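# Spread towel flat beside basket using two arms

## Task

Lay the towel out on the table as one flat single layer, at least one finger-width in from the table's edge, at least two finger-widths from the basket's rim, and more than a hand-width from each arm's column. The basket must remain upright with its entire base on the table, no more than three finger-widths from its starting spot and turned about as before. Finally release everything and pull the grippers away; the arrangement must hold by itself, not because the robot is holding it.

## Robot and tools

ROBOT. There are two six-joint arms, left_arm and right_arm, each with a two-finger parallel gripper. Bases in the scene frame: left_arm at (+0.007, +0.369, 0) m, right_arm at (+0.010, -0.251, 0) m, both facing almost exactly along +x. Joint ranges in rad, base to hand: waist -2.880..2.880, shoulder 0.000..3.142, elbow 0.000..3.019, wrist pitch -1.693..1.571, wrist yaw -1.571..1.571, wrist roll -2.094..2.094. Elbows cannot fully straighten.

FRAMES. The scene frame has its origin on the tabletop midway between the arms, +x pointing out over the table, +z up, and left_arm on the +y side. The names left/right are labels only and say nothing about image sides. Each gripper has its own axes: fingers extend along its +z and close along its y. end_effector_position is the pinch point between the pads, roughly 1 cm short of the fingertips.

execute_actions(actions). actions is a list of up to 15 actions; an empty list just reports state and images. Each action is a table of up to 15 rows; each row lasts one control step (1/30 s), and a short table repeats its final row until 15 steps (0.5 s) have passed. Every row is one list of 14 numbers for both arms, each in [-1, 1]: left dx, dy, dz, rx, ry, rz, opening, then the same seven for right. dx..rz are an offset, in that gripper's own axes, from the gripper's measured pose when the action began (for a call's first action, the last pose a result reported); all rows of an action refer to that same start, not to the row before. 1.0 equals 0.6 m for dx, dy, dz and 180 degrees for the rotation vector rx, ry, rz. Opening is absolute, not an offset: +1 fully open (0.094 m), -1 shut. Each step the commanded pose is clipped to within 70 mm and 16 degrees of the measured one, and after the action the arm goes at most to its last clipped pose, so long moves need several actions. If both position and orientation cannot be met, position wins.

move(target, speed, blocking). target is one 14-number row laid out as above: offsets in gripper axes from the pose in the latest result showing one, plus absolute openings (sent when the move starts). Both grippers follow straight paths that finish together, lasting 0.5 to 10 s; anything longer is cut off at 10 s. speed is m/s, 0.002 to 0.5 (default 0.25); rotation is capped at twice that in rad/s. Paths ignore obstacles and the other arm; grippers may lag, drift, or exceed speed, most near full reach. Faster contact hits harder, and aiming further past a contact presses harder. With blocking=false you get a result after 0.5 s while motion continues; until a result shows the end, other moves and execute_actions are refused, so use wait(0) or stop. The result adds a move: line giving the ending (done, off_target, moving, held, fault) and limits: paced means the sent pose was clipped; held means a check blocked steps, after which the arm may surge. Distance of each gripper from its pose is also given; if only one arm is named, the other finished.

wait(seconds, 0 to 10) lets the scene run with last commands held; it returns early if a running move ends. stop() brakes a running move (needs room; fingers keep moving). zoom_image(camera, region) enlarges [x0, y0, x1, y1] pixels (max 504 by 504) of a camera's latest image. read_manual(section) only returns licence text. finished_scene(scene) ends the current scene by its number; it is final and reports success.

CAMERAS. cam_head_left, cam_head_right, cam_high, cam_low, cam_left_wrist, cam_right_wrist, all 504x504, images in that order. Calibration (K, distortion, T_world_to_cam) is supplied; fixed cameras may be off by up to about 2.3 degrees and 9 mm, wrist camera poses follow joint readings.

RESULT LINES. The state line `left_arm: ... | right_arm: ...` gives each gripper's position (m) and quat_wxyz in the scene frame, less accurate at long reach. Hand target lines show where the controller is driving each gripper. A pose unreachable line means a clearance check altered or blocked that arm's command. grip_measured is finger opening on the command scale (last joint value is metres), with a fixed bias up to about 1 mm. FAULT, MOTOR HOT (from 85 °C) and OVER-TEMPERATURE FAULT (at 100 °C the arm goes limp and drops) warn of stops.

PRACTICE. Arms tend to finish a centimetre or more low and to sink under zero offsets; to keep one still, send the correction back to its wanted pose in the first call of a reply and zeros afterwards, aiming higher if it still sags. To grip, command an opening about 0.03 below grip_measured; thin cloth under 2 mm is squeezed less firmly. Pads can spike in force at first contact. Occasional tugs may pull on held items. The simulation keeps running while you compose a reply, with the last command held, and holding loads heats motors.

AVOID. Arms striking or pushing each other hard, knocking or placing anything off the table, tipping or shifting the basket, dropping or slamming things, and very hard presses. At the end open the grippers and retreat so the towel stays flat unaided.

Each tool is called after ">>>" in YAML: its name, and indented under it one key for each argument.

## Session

>>> execute_actions:
  actions: []

Scene clock: 0.00 s.
left_arm: end_effector_position=(+0.4745, +0.6594, +0.2814) grip_measured=+1.000 end_effector_quat_wxyz=(+0.107, -0.077, +0.991, -0.011) | right_arm: end_effector_position=(+0.3274, +0.2419, +0.2307) grip_measured=+1.000 end_effector_quat_wxyz=(+0.183, +0.914, +0.007, +0.361)
Joint positions: left_arm=[ 0.589  1.666  1.721 -1.45   0.125  0.429  0.094] | right_arm=[ 1.163  1.921  1.807 -1.574  0.828 -1.888  0.094]
Joint velocities: left_arm=[-0.005 -0.015  0.002  0.007  0.022 -0.095  0.   ] | right_arm=[ 0.024  0.005 -0.007 -0.017 -0.007 -0.022  0.   ]
Motor temperatures (°C, as the motors report them): left_arm=[22 24 30 24 24 24] | right_arm=[25 29 30 24 22 24]
Hand target (left_arm): +0.479, +0.663, +0.284; +0.111, -0.077, +0.991, -0.009
Hand target (right_arm): +0.329, +0.247, +0.243; +0.169, +0.915, +0.001, +0.366
camera_calibration (this result's frames):
cam_left_wrist: T_world_to_cam=[[0.167, -0.983911, 0.0634839, 0.545771], [-0.905715, -0.127647, 0.404211, 0.40609], [-0.389604, -0.125001, -0.91246, 0.646804], [0, 0, 0, 1]] pos_world=[0.528656, 0.669678, 0.39139]
cam_right_wrist: T_world_to_cam=[[0.110242, 0.936804, -0.332032, -0.190454], [0.198965, 0.306505, 0.930842, -0.354098], [0.973786, -0.168681, -0.152601, -0.122522], [0, 0, 0, 1]] pos_world=[0.210759, 0.266284, 0.247676]

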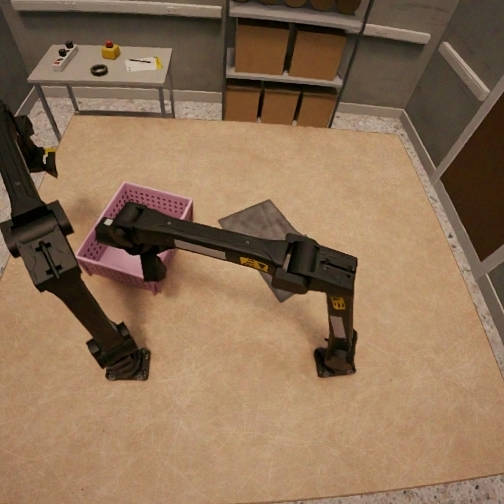

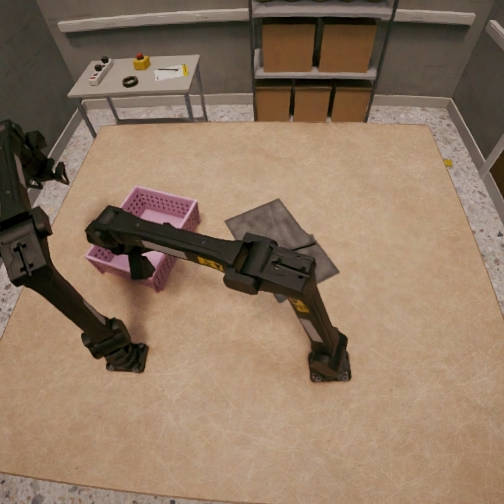

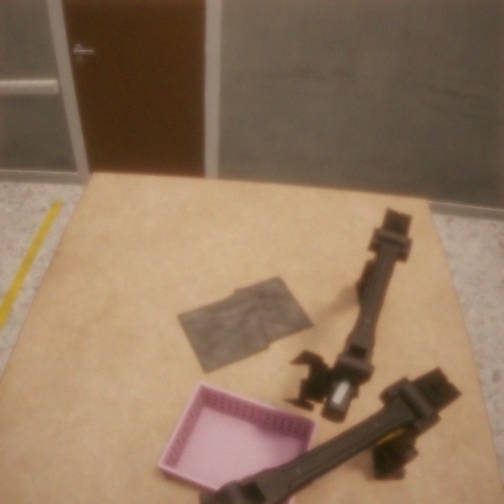

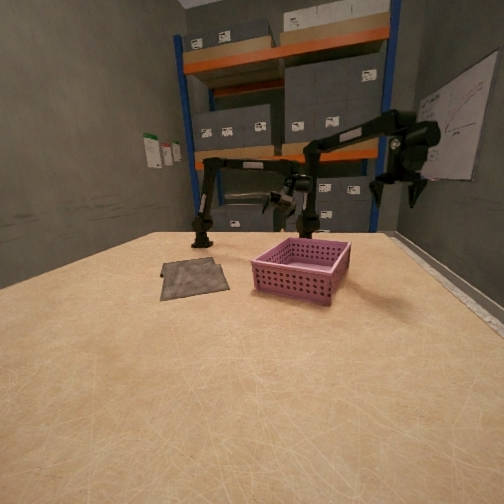

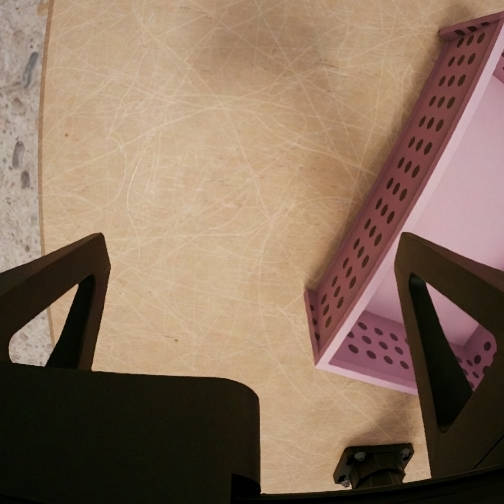

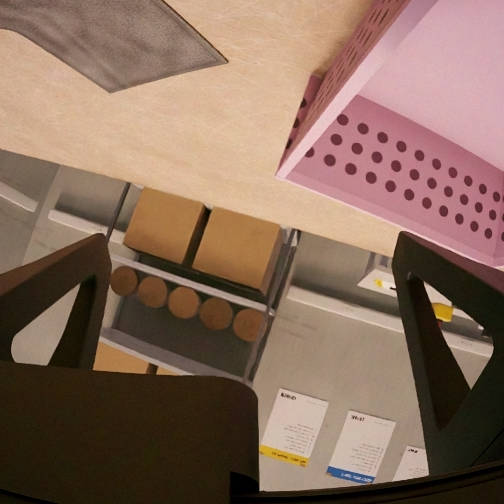

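>>> move:
  target: [0,0,0,0,0,0,1, 0,0.79,0.27,0.308,-0.036,-0.58,-1]

Scene clock: 12.47 s.
left_arm: end_effector_position=(+0.4745, +0.6594, +0.2814) grip_measured=+1.000 end_effector_quat_wxyz=(+0.107, -0.077, +0.991, -0.011) | right_arm: end_effector_position=(+0.3753, -0.2515, +0.2581) grip_measured=-0.987 end_effector_quat_wxyz=(+0.641, +0.705, +0.040, +0.300)
Joint positions: left_arm=[ 0.589  1.666  1.721 -1.45   0.125  0.429  0.094] | right_arm=[ 0.437  1.445  0.896 -1.692  1.574 -2.091  0.001]
Joint velocities: left_arm=[-0.005 -0.005 -0.002 -0.012 -0.051  0.007  0.   ] | right_arm=[-0.005 -0.005 -0.007  0.012 -0.022 -0.066  0.001]
Motor temperatures (°C, as the motors report them): left_arm=[22 25 33 24 24 24] | right_arm=[25 31 32 24 23 24]
Hand target (left_arm): +0.474, +0.659, +0.281; +0.107, -0.077, +0.991, -0.011
Hand target (right_arm): +0.376, -0.251, +0.267; +0.642, +0.704, +0.039, +0.302
Off the commanded pose (left_arm): 0.000 m, 0 deg.
Off the commanded pose (right_arm): 0.025 m, 130 deg; orientation clipped at the last step of the last action.
joint sent to its limit (right arm) — the command would take joint 4 (wrist pitch) past its lower limit, joint 5 (wrist yaw) past its upper limit and joint 6 (wrist roll) past its lower limit, so those joints were sent only as far as their limits.
move: off_target (right_arm); limits=paced
camera_calibration (this result's frames):
cam_left_wrist: T_world_to_cam=[[0.167, -0.983911, 0.0634839, 0.545771], [-0.905715, -0.127647, 0.404211, 0.40609], [-0.389604, -0.125001, -0.91246, 0.646804], [0, 0, 0, 1]] pos_world=[0.528656, 0.669678, 0.39139]
cam_right_wrist: T_world_to_cam=[[0.321917, 0.184373, -0.928642, 0.160855], [0.373622, 0.87651, 0.30354, 0.00173068], [0.869929, -0.444676, 0.213278, -0.37301], [0, 0, 0, 1]] pos_world=[0.272064, -0.197043, 0.228407]

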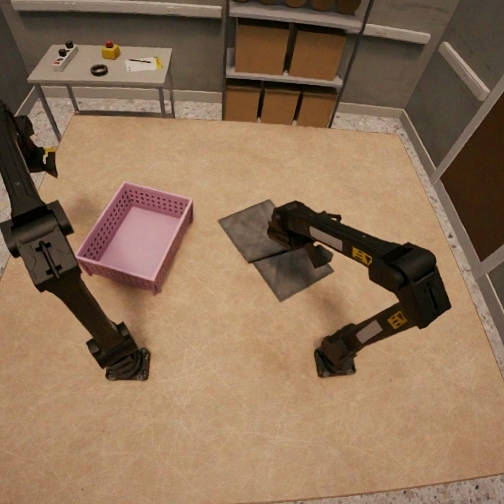

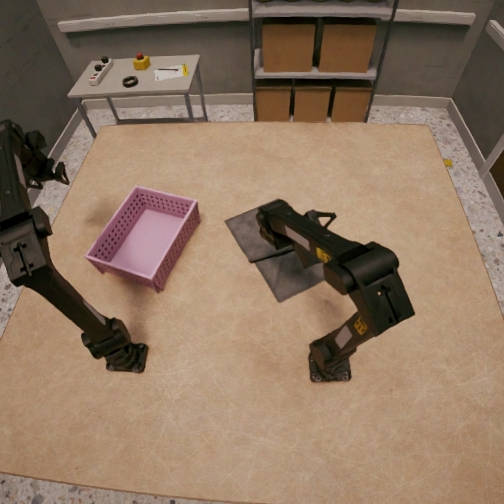

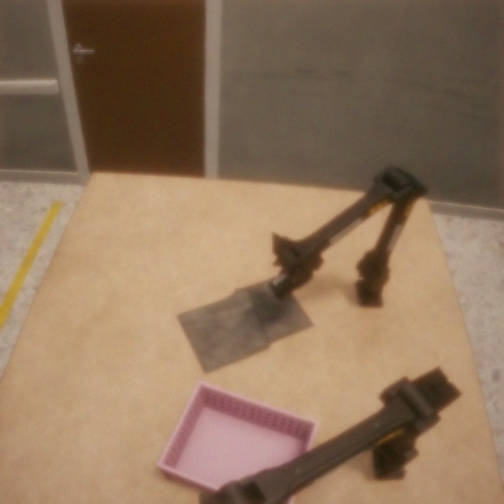

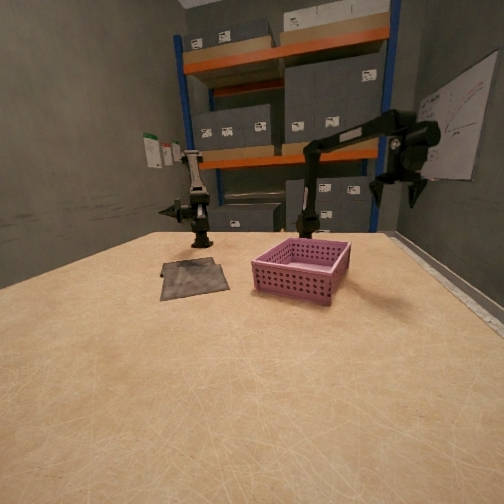

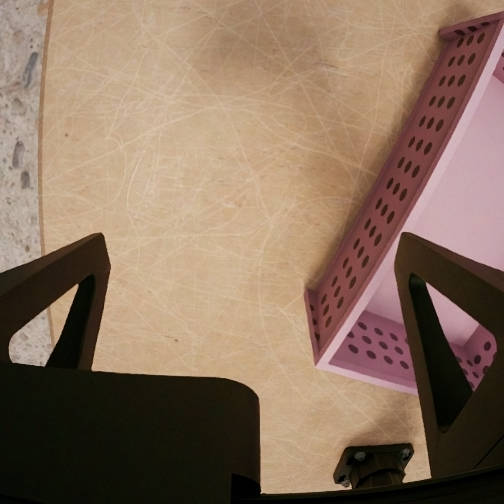

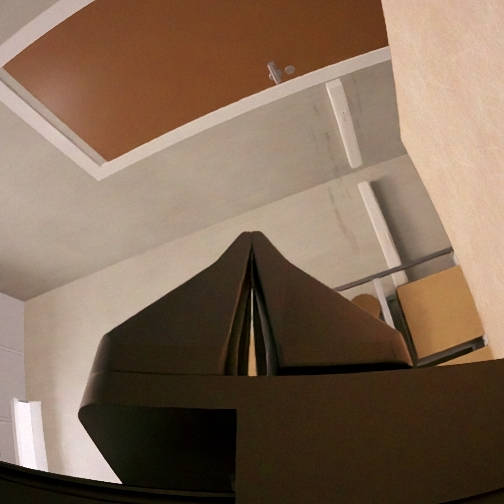

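>>> move:
  target: [0,0,0,0,0,0,1, 0,0,0,0.5,0,0,-1]

Scene clock: 23.53 s.
left_arm: end_effector_position=(+0.4745, +0.6594, +0.2814) grip_measured=+1.000 end_effector_quat_wxyz=(+0.107, -0.077, +0.991, -0.011) | right_arm: end_effector_position=(+0.3658, -0.2531, +0.2370) grip_measured=-0.987 end_effector_quat_wxyz=(+0.477, +0.848, -0.167, +0.159)
Joint positions: left_arm=[ 0.589  1.666  1.721 -1.45   0.125  0.429  0.094] | right_arm=[ 0.357  1.44   1.102 -1.692  0.987 -2.091  0.001]
Joint velocities: left_arm=[-0.005  0.005  0.017 -0.012  0.022 -0.022  0.   ] | right_arm=[-0.015 -0.015  0.022 -0.007 -0.007 -0.051 -0.001]
Motor temperatures (°C, as the motors report them): left_arm=[22 26 34 24 24 24] | right_arm=[25 30 33 24 23 24]
Hand target (left_arm): +0.474, +0.659, +0.281; +0.107, -0.077, +0.991, -0.011
Hand target (right_arm): +0.373, -0.252, +0.258; +0.464, +0.850, -0.181, +0.172
Off the commanded pose (left_arm): 0.000 m, 0 deg.
Off the commanded pose (right_arm): 0.023 m, 78 deg; orientation clipped at the last step of the last action.
joint sent to its limit (right arm) — the command would take joint 4 (wrist pitch) past its lower limit and joint 6 (wrist roll) past its lower limit, so those joints were sent only as far as their limits.
move: off_target (right_arm); limits=paced
camera_calibration (this result's frames):
cam_left_wrist: T_world_to_cam=[[0.167, -0.983911, 0.0634839, 0.545771], [-0.905715, -0.127647, 0.404211, 0.40609], [-0.389604, -0.125001, -0.91246, 0.646804], [0, 0, 0, 1]] pos_world=[0.528656, 0.669678, 0.39139]
cam_right_wrist: T_world_to_cam=[[0.432263, 0.499367, -0.750854, 0.14188], [0.65063, 0.403815, 0.643128, -0.288345], [0.624363, -0.766529, -0.150349, -0.266456], [0, 0, 0, 1]] pos_world=[0.292642, -0.158658, 0.251913]

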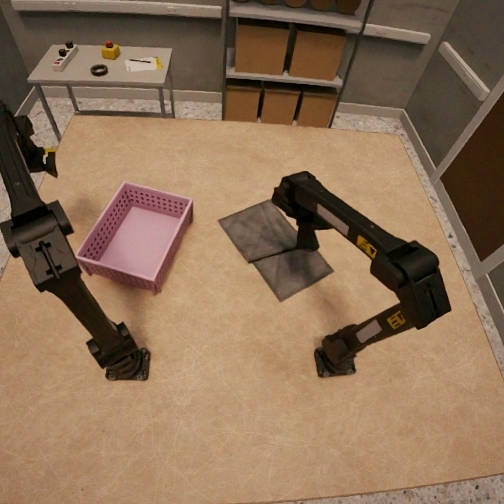

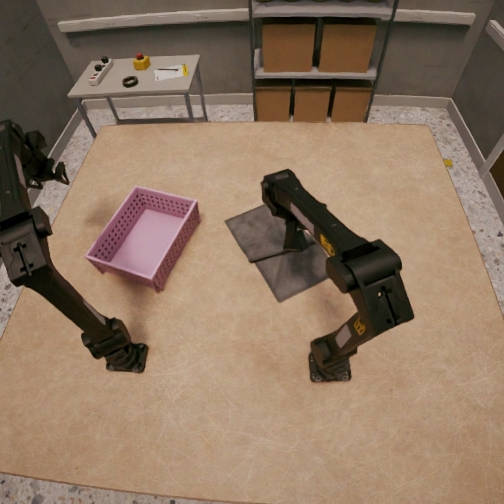

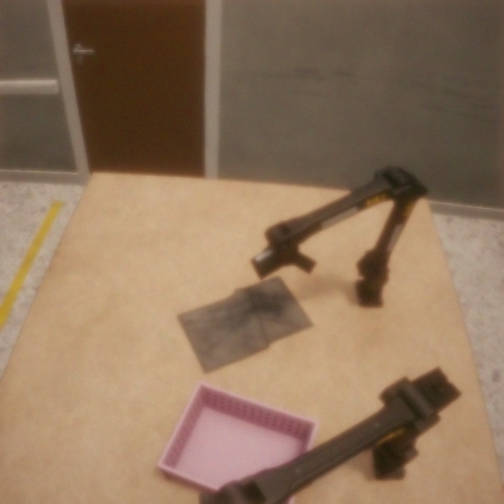

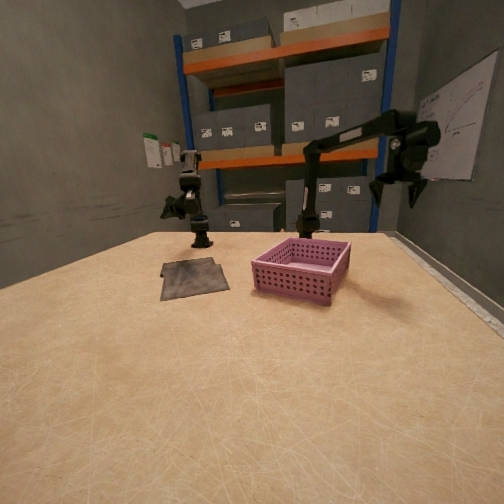

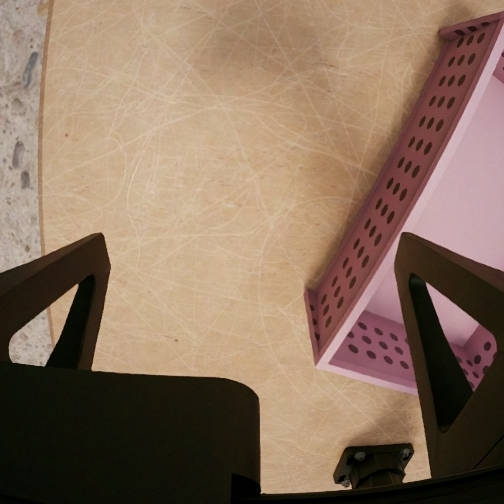

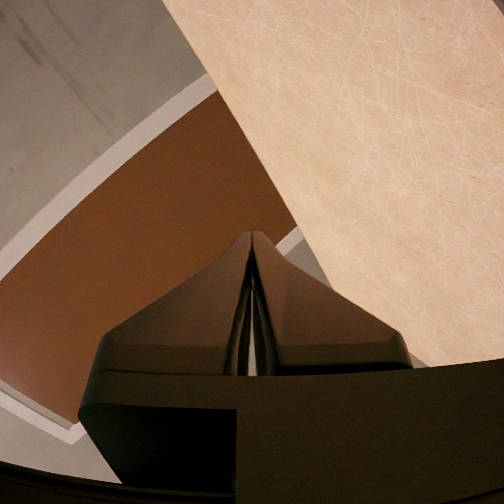

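>>> move:
  target: [0,0,0,0,0,0,1, 0,0,0,0,0,0.45,-1]

Scene clock: 29.40 s.
left_arm: end_effector_position=(+0.4745, +0.6594, +0.2814) grip_measured=+1.000 end_effector_quat_wxyz=(+0.107, -0.077, +0.991, -0.011) | right_arm: end_effector_position=(+0.3659, -0.2533, +0.2372) grip_measured=-0.987 end_effector_quat_wxyz=(-0.262, -0.540, +0.675, -0.429)
Joint positions: left_arm=[ 0.589  1.666  1.721 -1.45   0.125  0.429  0.094] | right_arm=[ 0.356  1.44   1.103 -1.692  0.986 -0.688  0.001]
Joint velocities: left_arm=[ 0.005 -0.015  0.002 -0.002  0.022 -0.051  0.   ] | right_arm=[-0.015  0.015 -0.017  0.007 -0.037  0.037 -0.   ]
Motor temperatures (°C, as the motors report them): left_arm=[22 26 34 24 24 24] | right_arm=[25 30 33 24 23 24]
Hand target (left_arm): +0.474, +0.659, +0.281; +0.107, -0.077, +0.991, -0.011
Hand target (right_arm): +0.366, -0.253, +0.237; -0.260, -0.536, +0.678, -0.431
Off the commanded pose (left_arm): 0.000 m, 0 deg.
Off the commanded pose (right_arm): 0.000 m, 1 deg.
move: done
camera_calibration (this result's frames):
cam_left_wrist: T_world_to_cam=[[0.167, -0.983911, 0.0634839, 0.545771], [-0.905715, -0.127647, 0.404211, 0.40609], [-0.389604, -0.125001, -0.91246, 0.646804], [0, 0, 0, 1]] pos_world=[0.528656, 0.669678, 0.39139]
cam_right_wrist: T_world_to_cam=[[0.952727, -0.0382194, 0.301413, -0.434153], [-0.295982, 0.107217, 0.949157, -0.0897615], [-0.0685927, -0.993501, 0.0908361, -0.127741], [0, 0, 0, 1]] pos_world=[0.378299, -0.13388, 0.22766]

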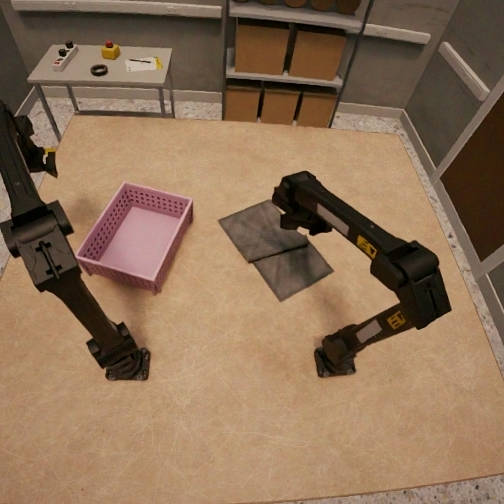

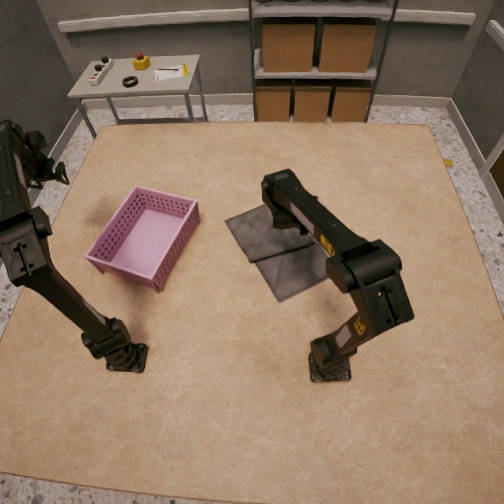

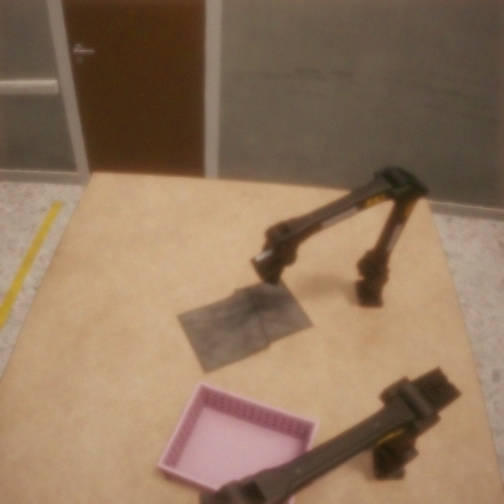

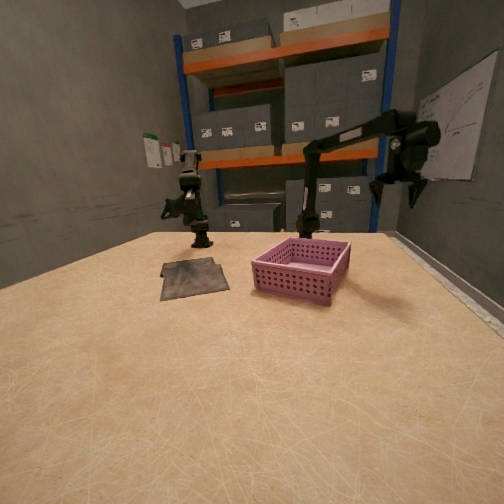

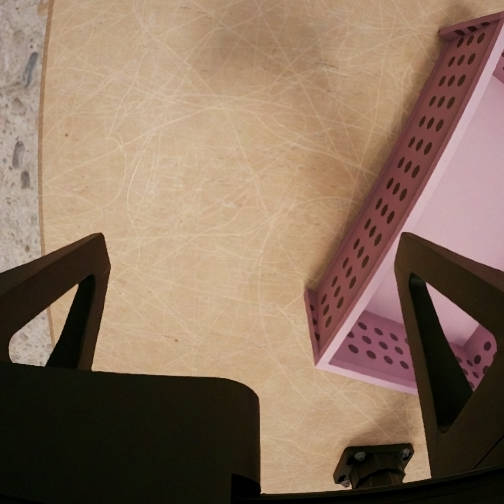

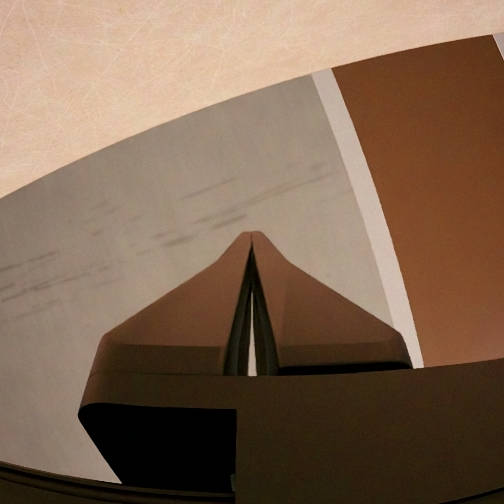

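>>> move:
  target: [0,0,0,0,0,0,1, -0.03,-0.14,0.2,-0.142,-0.303,0.052,-1]

Scene clock: 41.47 s.
left_arm: end_effector_position=(+0.4745, +0.6594, +0.2814) grip_measured=+1.000 end_effector_quat_wxyz=(+0.107, -0.077, +0.991, -0.011) | right_arm: end_effector_position=(+0.4467, -0.3472, +0.1701) grip_measured=-0.987 end_effector_quat_wxyz=(-0.008, -0.546, +0.838, +0.016)
Joint positions: left_arm=[ 0.589  1.666  1.721 -1.45   0.125  0.429  0.094] | right_arm=[-0.274  1.559  1.31  -1.356 -0.011 -1.374  0.001]
Joint velocities: left_arm=[-0.015 -0.005 -0.012  0.002 -0.051  0.037  0.   ] | right_arm=[ 0.005  0.005 -0.007  0.012 -0.051 -0.051  0.   ]
Motor temperatures (°C, as the motors report them): left_arm=[22 26 34 24 24 24] | right_arm=[25 30 33 24 23 24]
Hand target (left_arm): +0.474, +0.659, +0.281; +0.107, -0.077, +0.991, -0.011
Hand target (right_arm): +0.461, -0.349, +0.185; +0.003, -0.551, +0.835, +0.007
Off the commanded pose (left_arm): 0.000 m, 0 deg.
Off the commanded pose (right_arm): 0.025 m, 2 deg.
move: off_target (right_arm)
camera_calibration (this result's frames):
cam_left_wrist: T_world_to_cam=[[0.167, -0.983911, 0.0634839, 0.545771], [-0.905715, -0.127647, 0.404211, 0.40609], [-0.389604, -0.125001, -0.91246, 0.646804], [0, 0, 0, 1]] pos_world=[0.528656, 0.669678, 0.39139]
cam_right_wrist: T_world_to_cam=[[0.915122, -0.402494, -0.0234486, -0.548945], [-0.31192, -0.743641, 0.591358, -0.219584], [-0.255456, -0.53385, -0.806068, 0.18618], [0, 0, 0, 1]] pos_world=[0.48142, -0.284847, 0.267055]

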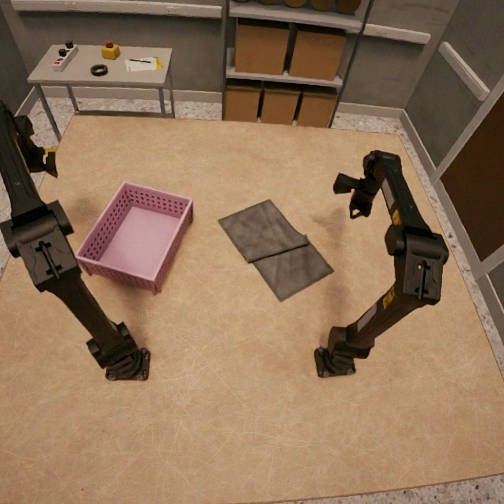

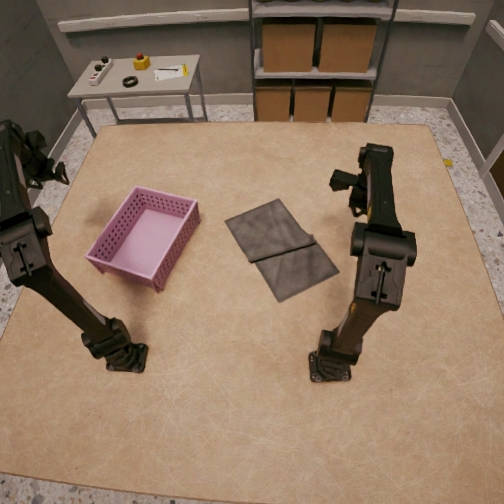

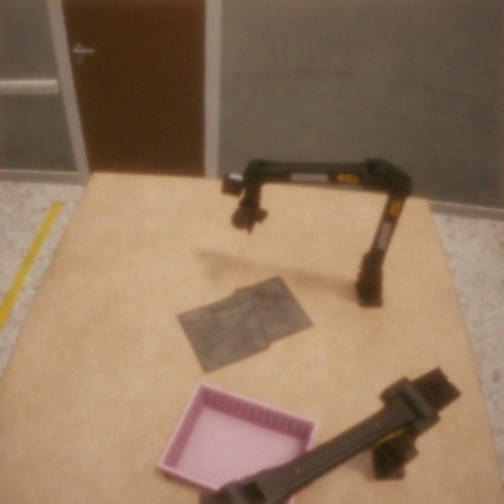

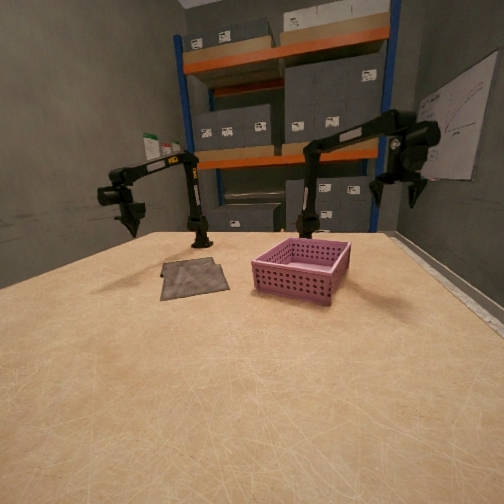

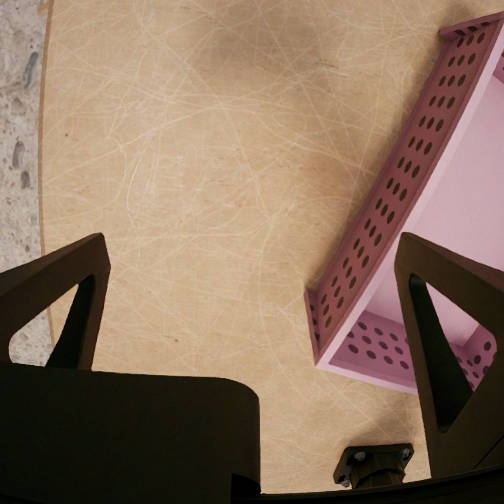

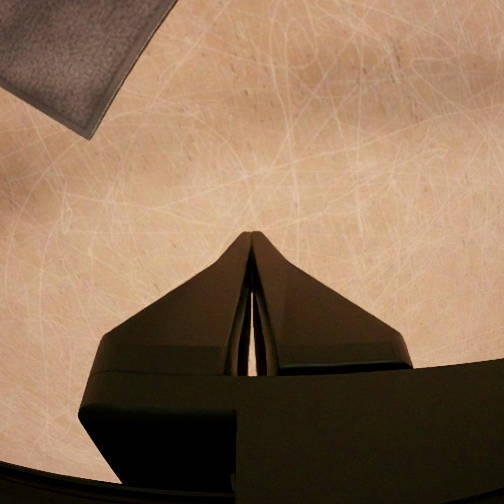

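>>> move:
  target: [0,0,0,0,0,0,1, -0.165,0.16,-0.08,0,0,0,-1]

Scene clock: 48.70 s.
left_arm: end_effector_position=(+0.4745, +0.6594, +0.2814) grip_measured=+1.000 end_effector_quat_wxyz=(+0.107, -0.077, +0.991, -0.011) | right_arm: end_effector_position=(+0.4025, -0.2177, +0.2181) grip_measured=-0.987 end_effector_quat_wxyz=(-0.007, -0.553, +0.833, +0.010)
Joint positions: left_arm=[ 0.589  1.666  1.721 -1.45   0.125  0.429  0.094] | right_arm=[ 0.027  1.391  1.256 -1.458 -0.011 -1.09   0.001]
Joint velocities: left_arm=[-0.005 -0.005  0.012 -0.022 -0.037 -0.066  0.   ] | right_arm=[ 0.015 -0.015 -0.012  0.002  0.051 -0.007 -0.   ]
Motor temperatures (°C, as the motors report them): left_arm=[22 26 34 24 24 24] | right_arm=[25 30 35 24 23 24]
Hand target (left_arm): +0.474, +0.659, +0.281; +0.107, -0.077, +0.991, -0.011
Hand target (right_arm): +0.400, -0.221, +0.221; -0.010, -0.546, +0.838, +0.011
Off the commanded pose (left_arm): 0.000 m, 0 deg.
Off the commanded pose (right_arm): 0.004 m, 1 deg.
move: done
camera_calibration (this result's frames):
cam_left_wrist: T_world_to_cam=[[0.167, -0.983911, 0.0634839, 0.545771], [-0.905715, -0.127647, 0.404211, 0.40609], [-0.389604, -0.125001, -0.91246, 0.646804], [0, 0, 0, 1]] pos_world=[0.528656, 0.669678, 0.39139]
cam_right_wrist: T_world_to_cam=[[0.921946, -0.387119, -0.01241, -0.457075], [-0.304394, -0.744001, 0.594816, -0.169295], [-0.239498, -0.544611, -0.803766, 0.273397], [0, 0, 0, 1]] pos_world=[0.435344, -0.154003, 0.314774]

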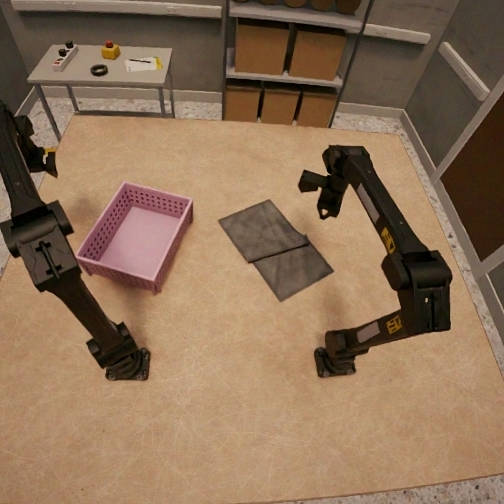

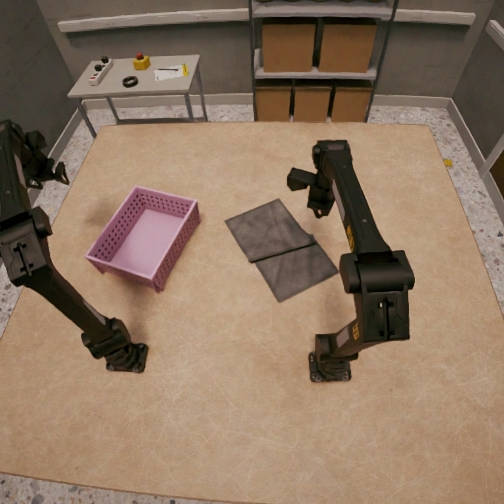

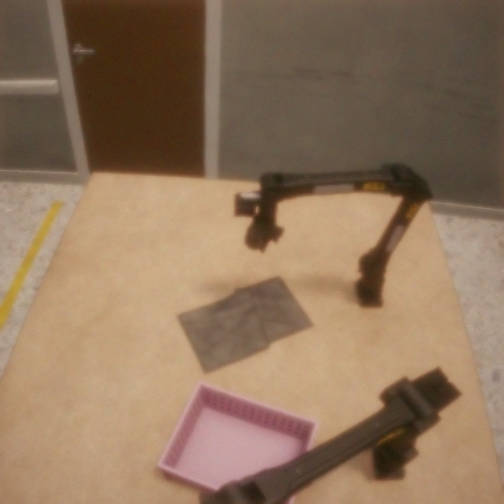

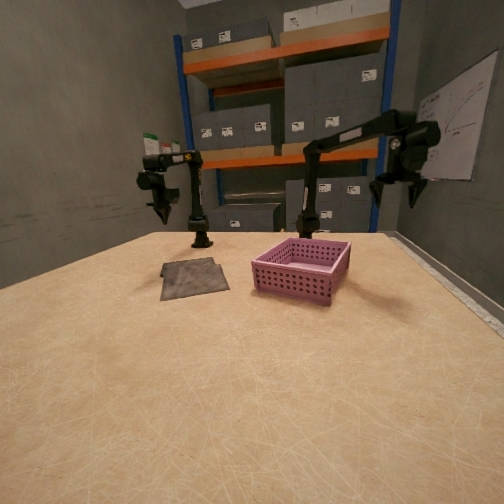

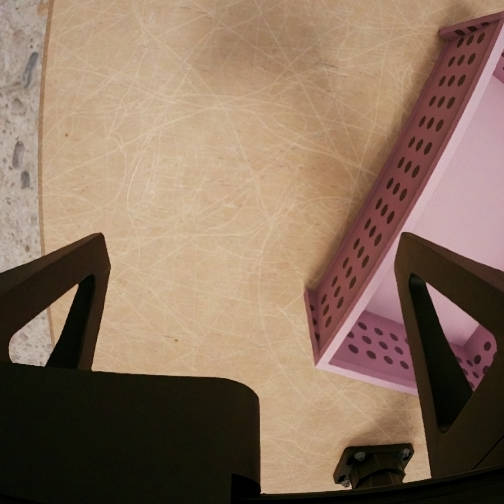

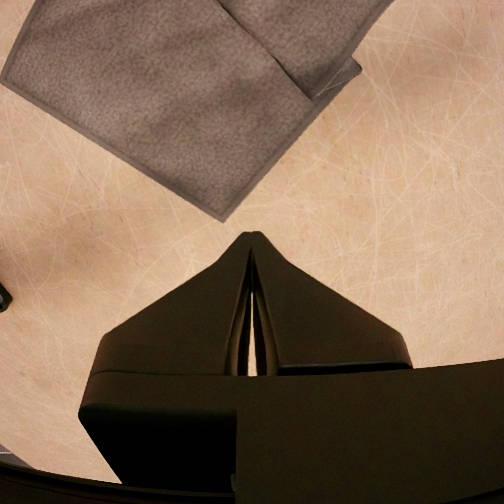

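>>> move:
  target: [0,0,0,0,0,0,1, -0.357,-0.09,0.24,0,0,0,-1]

Scene clock: 67.23 s.
left_arm: end_effector_position=(+0.4745, +0.6594, +0.2814) grip_measured=+1.000 end_effector_quat_wxyz=(+0.107, -0.077, +0.991, -0.011) | right_arm: end_effector_position=(+0.5149, -0.0476, +0.0595) grip_measured=-0.987 end_effector_quat_wxyz=(-0.036, -0.558, +0.829, +0.013)
Joint positions: left_arm=[ 0.589  1.666  1.721 -1.45   0.125  0.429  0.094] | right_arm=[ 0.327  1.922  1.495 -1.221 -0.011 -0.804  0.001]
Joint velocities: left_arm=[-0.015 -0.005 -0.012  0.002 -0.022 -0.037  0.   ] | right_arm=[-0.005 -0.005 -0.012  0.007  0.007  0.037  0.   ]
Motor temperatures (°C, as the motors report them): left_arm=[22 26 35 24 24 24] | right_arm=[25 30 34 24 22 24]
Hand target (left_arm): +0.474, +0.659, +0.281; +0.107, -0.077, +0.991, -0.011
Hand target (right_arm): +0.535, -0.042, +0.078; -0.007, -0.553, +0.833, +0.005
Off the commanded pose (left_arm): 0.000 m, 0 deg.
Off the commanded pose (right_arm): 0.023 m, 3 deg.
move: off_target (right_arm)
camera_calibration (this result's frames):
cam_left_wrist: T_world_to_cam=[[0.167, -0.983911, 0.0634839, 0.545771], [-0.905715, -0.127647, 0.404211, 0.40609], [-0.389604, -0.125001, -0.91246, 0.646804], [0, 0, 0, 1]] pos_world=[0.528656, 0.669678, 0.39139]
cam_right_wrist: T_world_to_cam=[[0.925176, -0.376119, -0.0508326, -0.495639], [-0.262645, -0.731148, 0.629635, 0.0628393], [-0.273984, -0.569172, -0.775226, 0.280457], [0, 0, 0, 1]] pos_world=[0.551899, 0.0191536, 0.152657]

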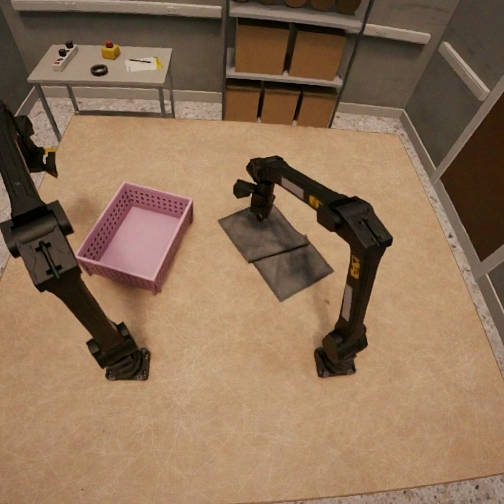

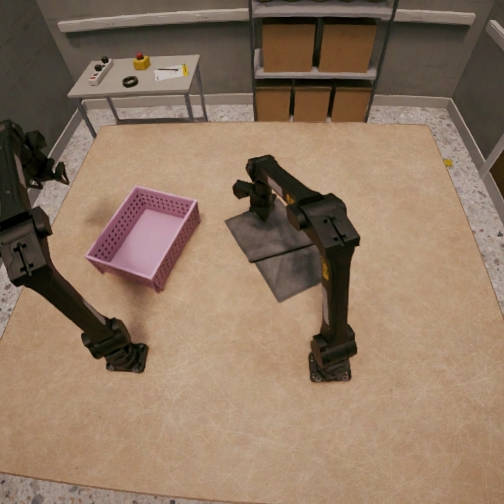

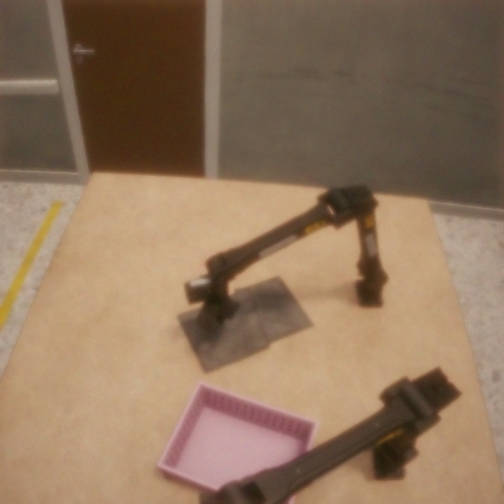

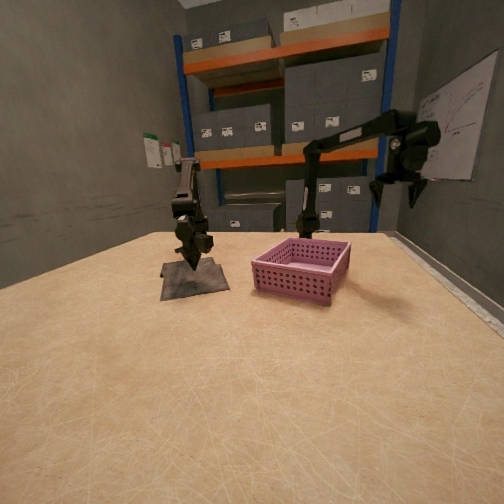

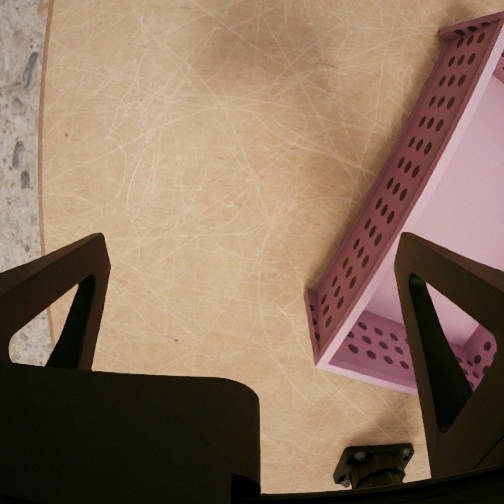

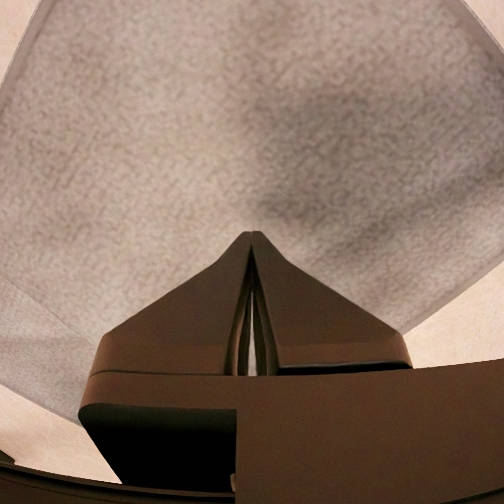

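>>> move:
  target: [0,0,0,0,0,0,1, -0.1,-0.08,0.0,0,0,0,-1]
  speed: 0.12

>>> move:
  target: [0,0,0,0,0,0,1, 0,-0.02,0.14,0,0,0,-1]
  speed: 0.07

Scene clock: 78.70 s.
left_arm: end_effector_position=(+0.4745, +0.6594, +0.2814) grip_measured=+1.000 end_effector_quat_wxyz=(+0.107, -0.077, +0.991, -0.011) | right_arm: end_effector_position=(+0.5704, -0.0189, +0.0476) grip_measured=-0.987 end_effector_quat_wxyz=(-0.046, -0.559, +0.828, +0.015)
Joint positions: left_arm=[ 0.589  1.666  1.721 -1.45   0.125  0.429  0.094] | right_arm=[ 0.336  2.1    1.75  -1.317 -0.011 -0.796  0.001]
Joint velocities: left_arm=[-0.005 -0.005 -0.002  0.002 -0.007 -0.007  0.   ] | right_arm=[-0.015  0.005 -0.012 -0.022 -0.11  -0.007  0.   ]
Motor temperatures (°C, as the motors report them): left_arm=[22 26 35 24 24 24] | right_arm=[25 31 36 24 22 24]
Hand target (left_arm): +0.474, +0.659, +0.281; +0.107, -0.077, +0.991, -0.011
Hand target (right_arm): +0.582, -0.010, +0.056; -0.036, -0.558, +0.829, +0.013
Off the commanded pose (left_arm): 0.000 m, 0 deg.
Off the commanded pose (right_arm): 0.016 m, 1 deg.
move: off_target (right_arm)
camera_calibration (this result's frames):
cam_left_wrist: T_world_to_cam=[[0.167, -0.983911, 0.0634839, 0.545771], [-0.905715, -0.127647, 0.404211, 0.40609], [-0.389604, -0.125001, -0.91246, 0.646804], [0, 0, 0, 1]] pos_world=[0.528656, 0.669678, 0.39139]
cam_right_wrist: T_world_to_cam=[[0.925159, -0.374081, -0.0643795, -0.53606], [-0.24934, -0.7268, 0.639993, 0.0979317], [-0.2862, -0.576043, -0.765679, 0.309083], [0, 0, 0, 1]] pos_world=[0.608819, 0.0486919, 0.139471]

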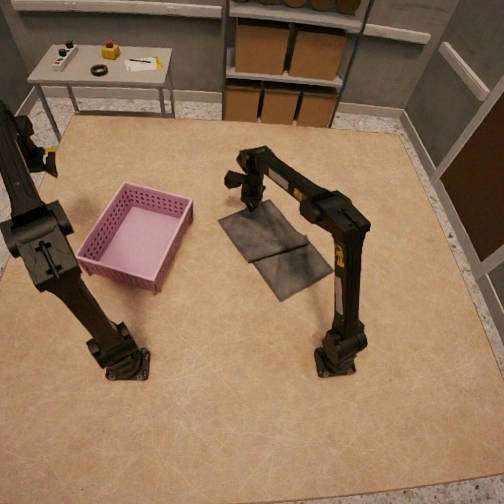

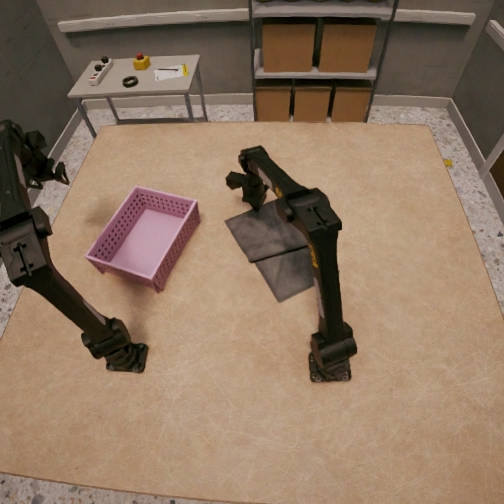

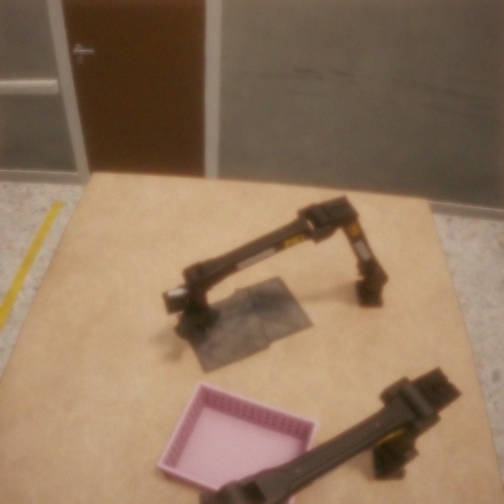

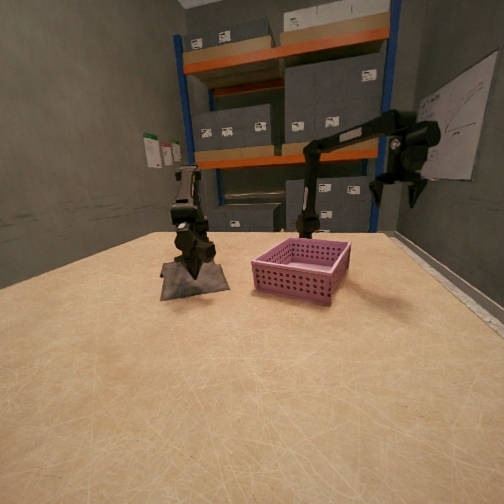

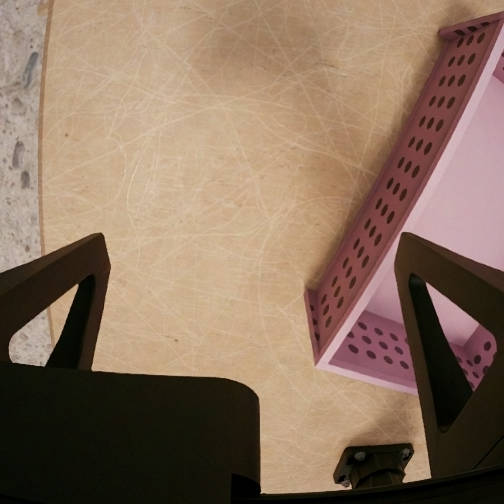

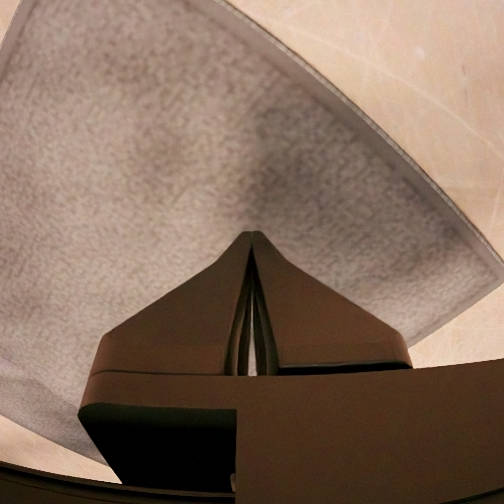

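Scene clock: 80.17 s.
left_arm: end_effector_position=(+0.4745, +0.6594, +0.2814) grip_measured=+1.000 end_effector_quat_wxyz=(+0.107, -0.077, +0.991, -0.011) | right_arm: end_effector_position=(+0.5803, -0.0161, +0.0077) grip_measured=-0.987 end_effector_quat_wxyz=(-0.021, -0.559, +0.829, +0.010)
Joint positions: left_arm=[ 0.589  1.666  1.721 -1.45   0.125  0.429  0.094] | right_arm=[ 0.335  2.135  1.701 -1.182 -0.011 -0.799  0.001]
Joint velocities: left_arm=[-0.005 -0.015 -0.007 -0.012  0.066  0.022  0.   ] | right_arm=[-0.015  0.005 -0.002 -0.007  0.007 -0.037 -0.001]
Motor temperatures (°C, as the motors report them): left_arm=[22 26 35 24 24 24] | right_arm=[25 31 36 24 22 24]
Hand target (left_arm): +0.474, +0.659, +0.281; +0.107, -0.077, +0.991, -0.011
Hand target (right_arm): +0.572, -0.025, -0.035; -0.046, -0.558, +0.828, +0.015
Off the commanded pose (left_arm): 0.000 m, 0 deg.
Off the commanded pose (right_arm): 0.046 m, 3 deg.
move: off_target (right_arm)
camera_calibration (this result's frames):
cam_left_wrist: T_world_to_cam=[[0.167, -0.983911, 0.0634839, 0.545771], [-0.905715, -0.127647, 0.404211, 0.40609], [-0.389604, -0.125001, -0.91246, 0.646804], [0, 0, 0, 1]] pos_world=[0.528656, 0.669678, 0.39139]
cam_right_wrist: T_world_to_cam=[[0.927602, -0.372482, -0.0284884, -0.548394], [-0.277953, -0.739121, 0.613549, 0.144529], [-0.249592, -0.561211, -0.789143, 0.262219], [0, 0, 0, 1]] pos_world=[0.614311, 0.0497177, 0.102629]

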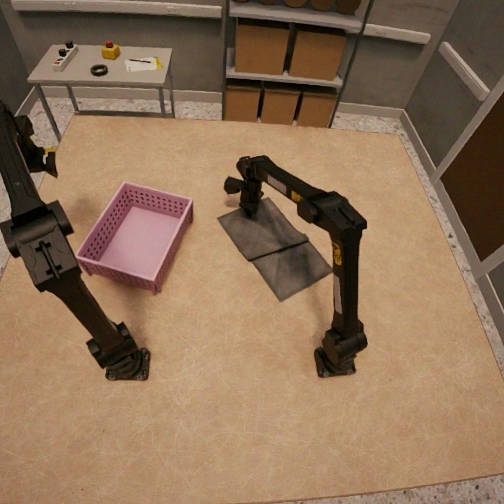

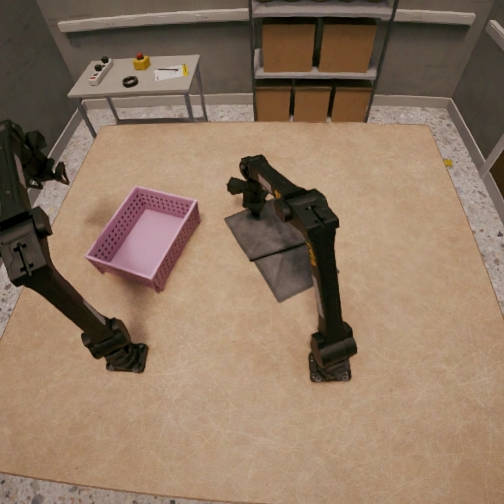

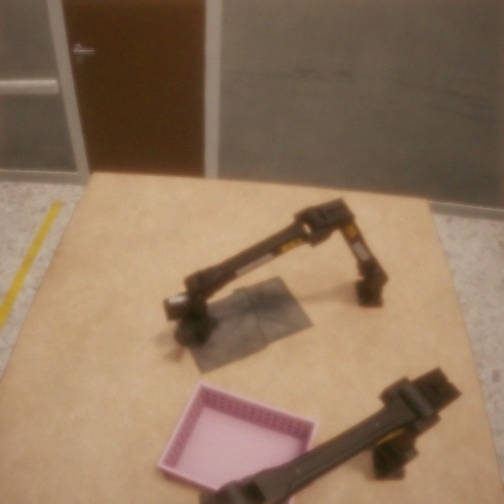

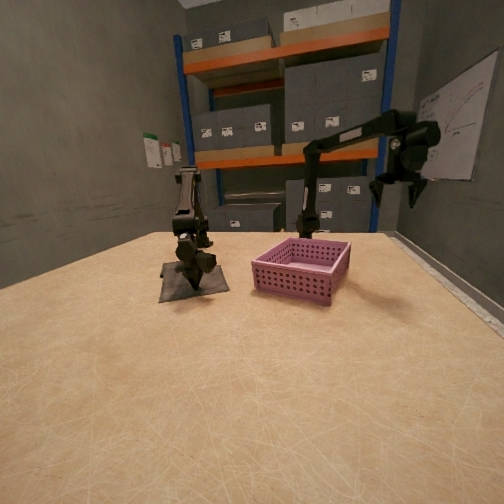

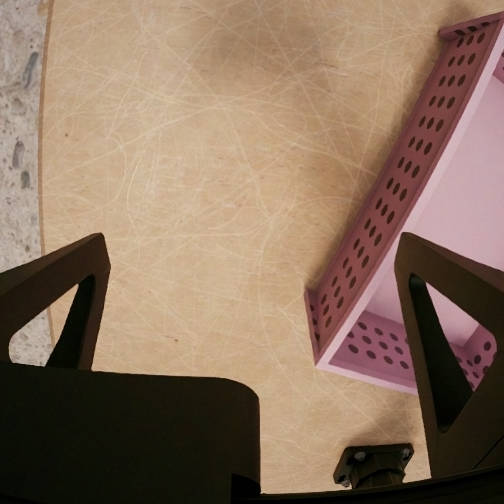

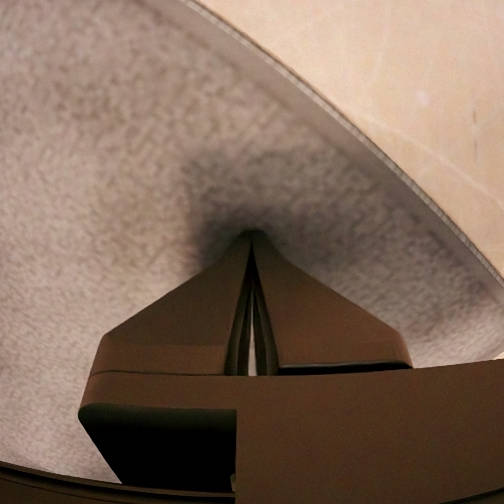

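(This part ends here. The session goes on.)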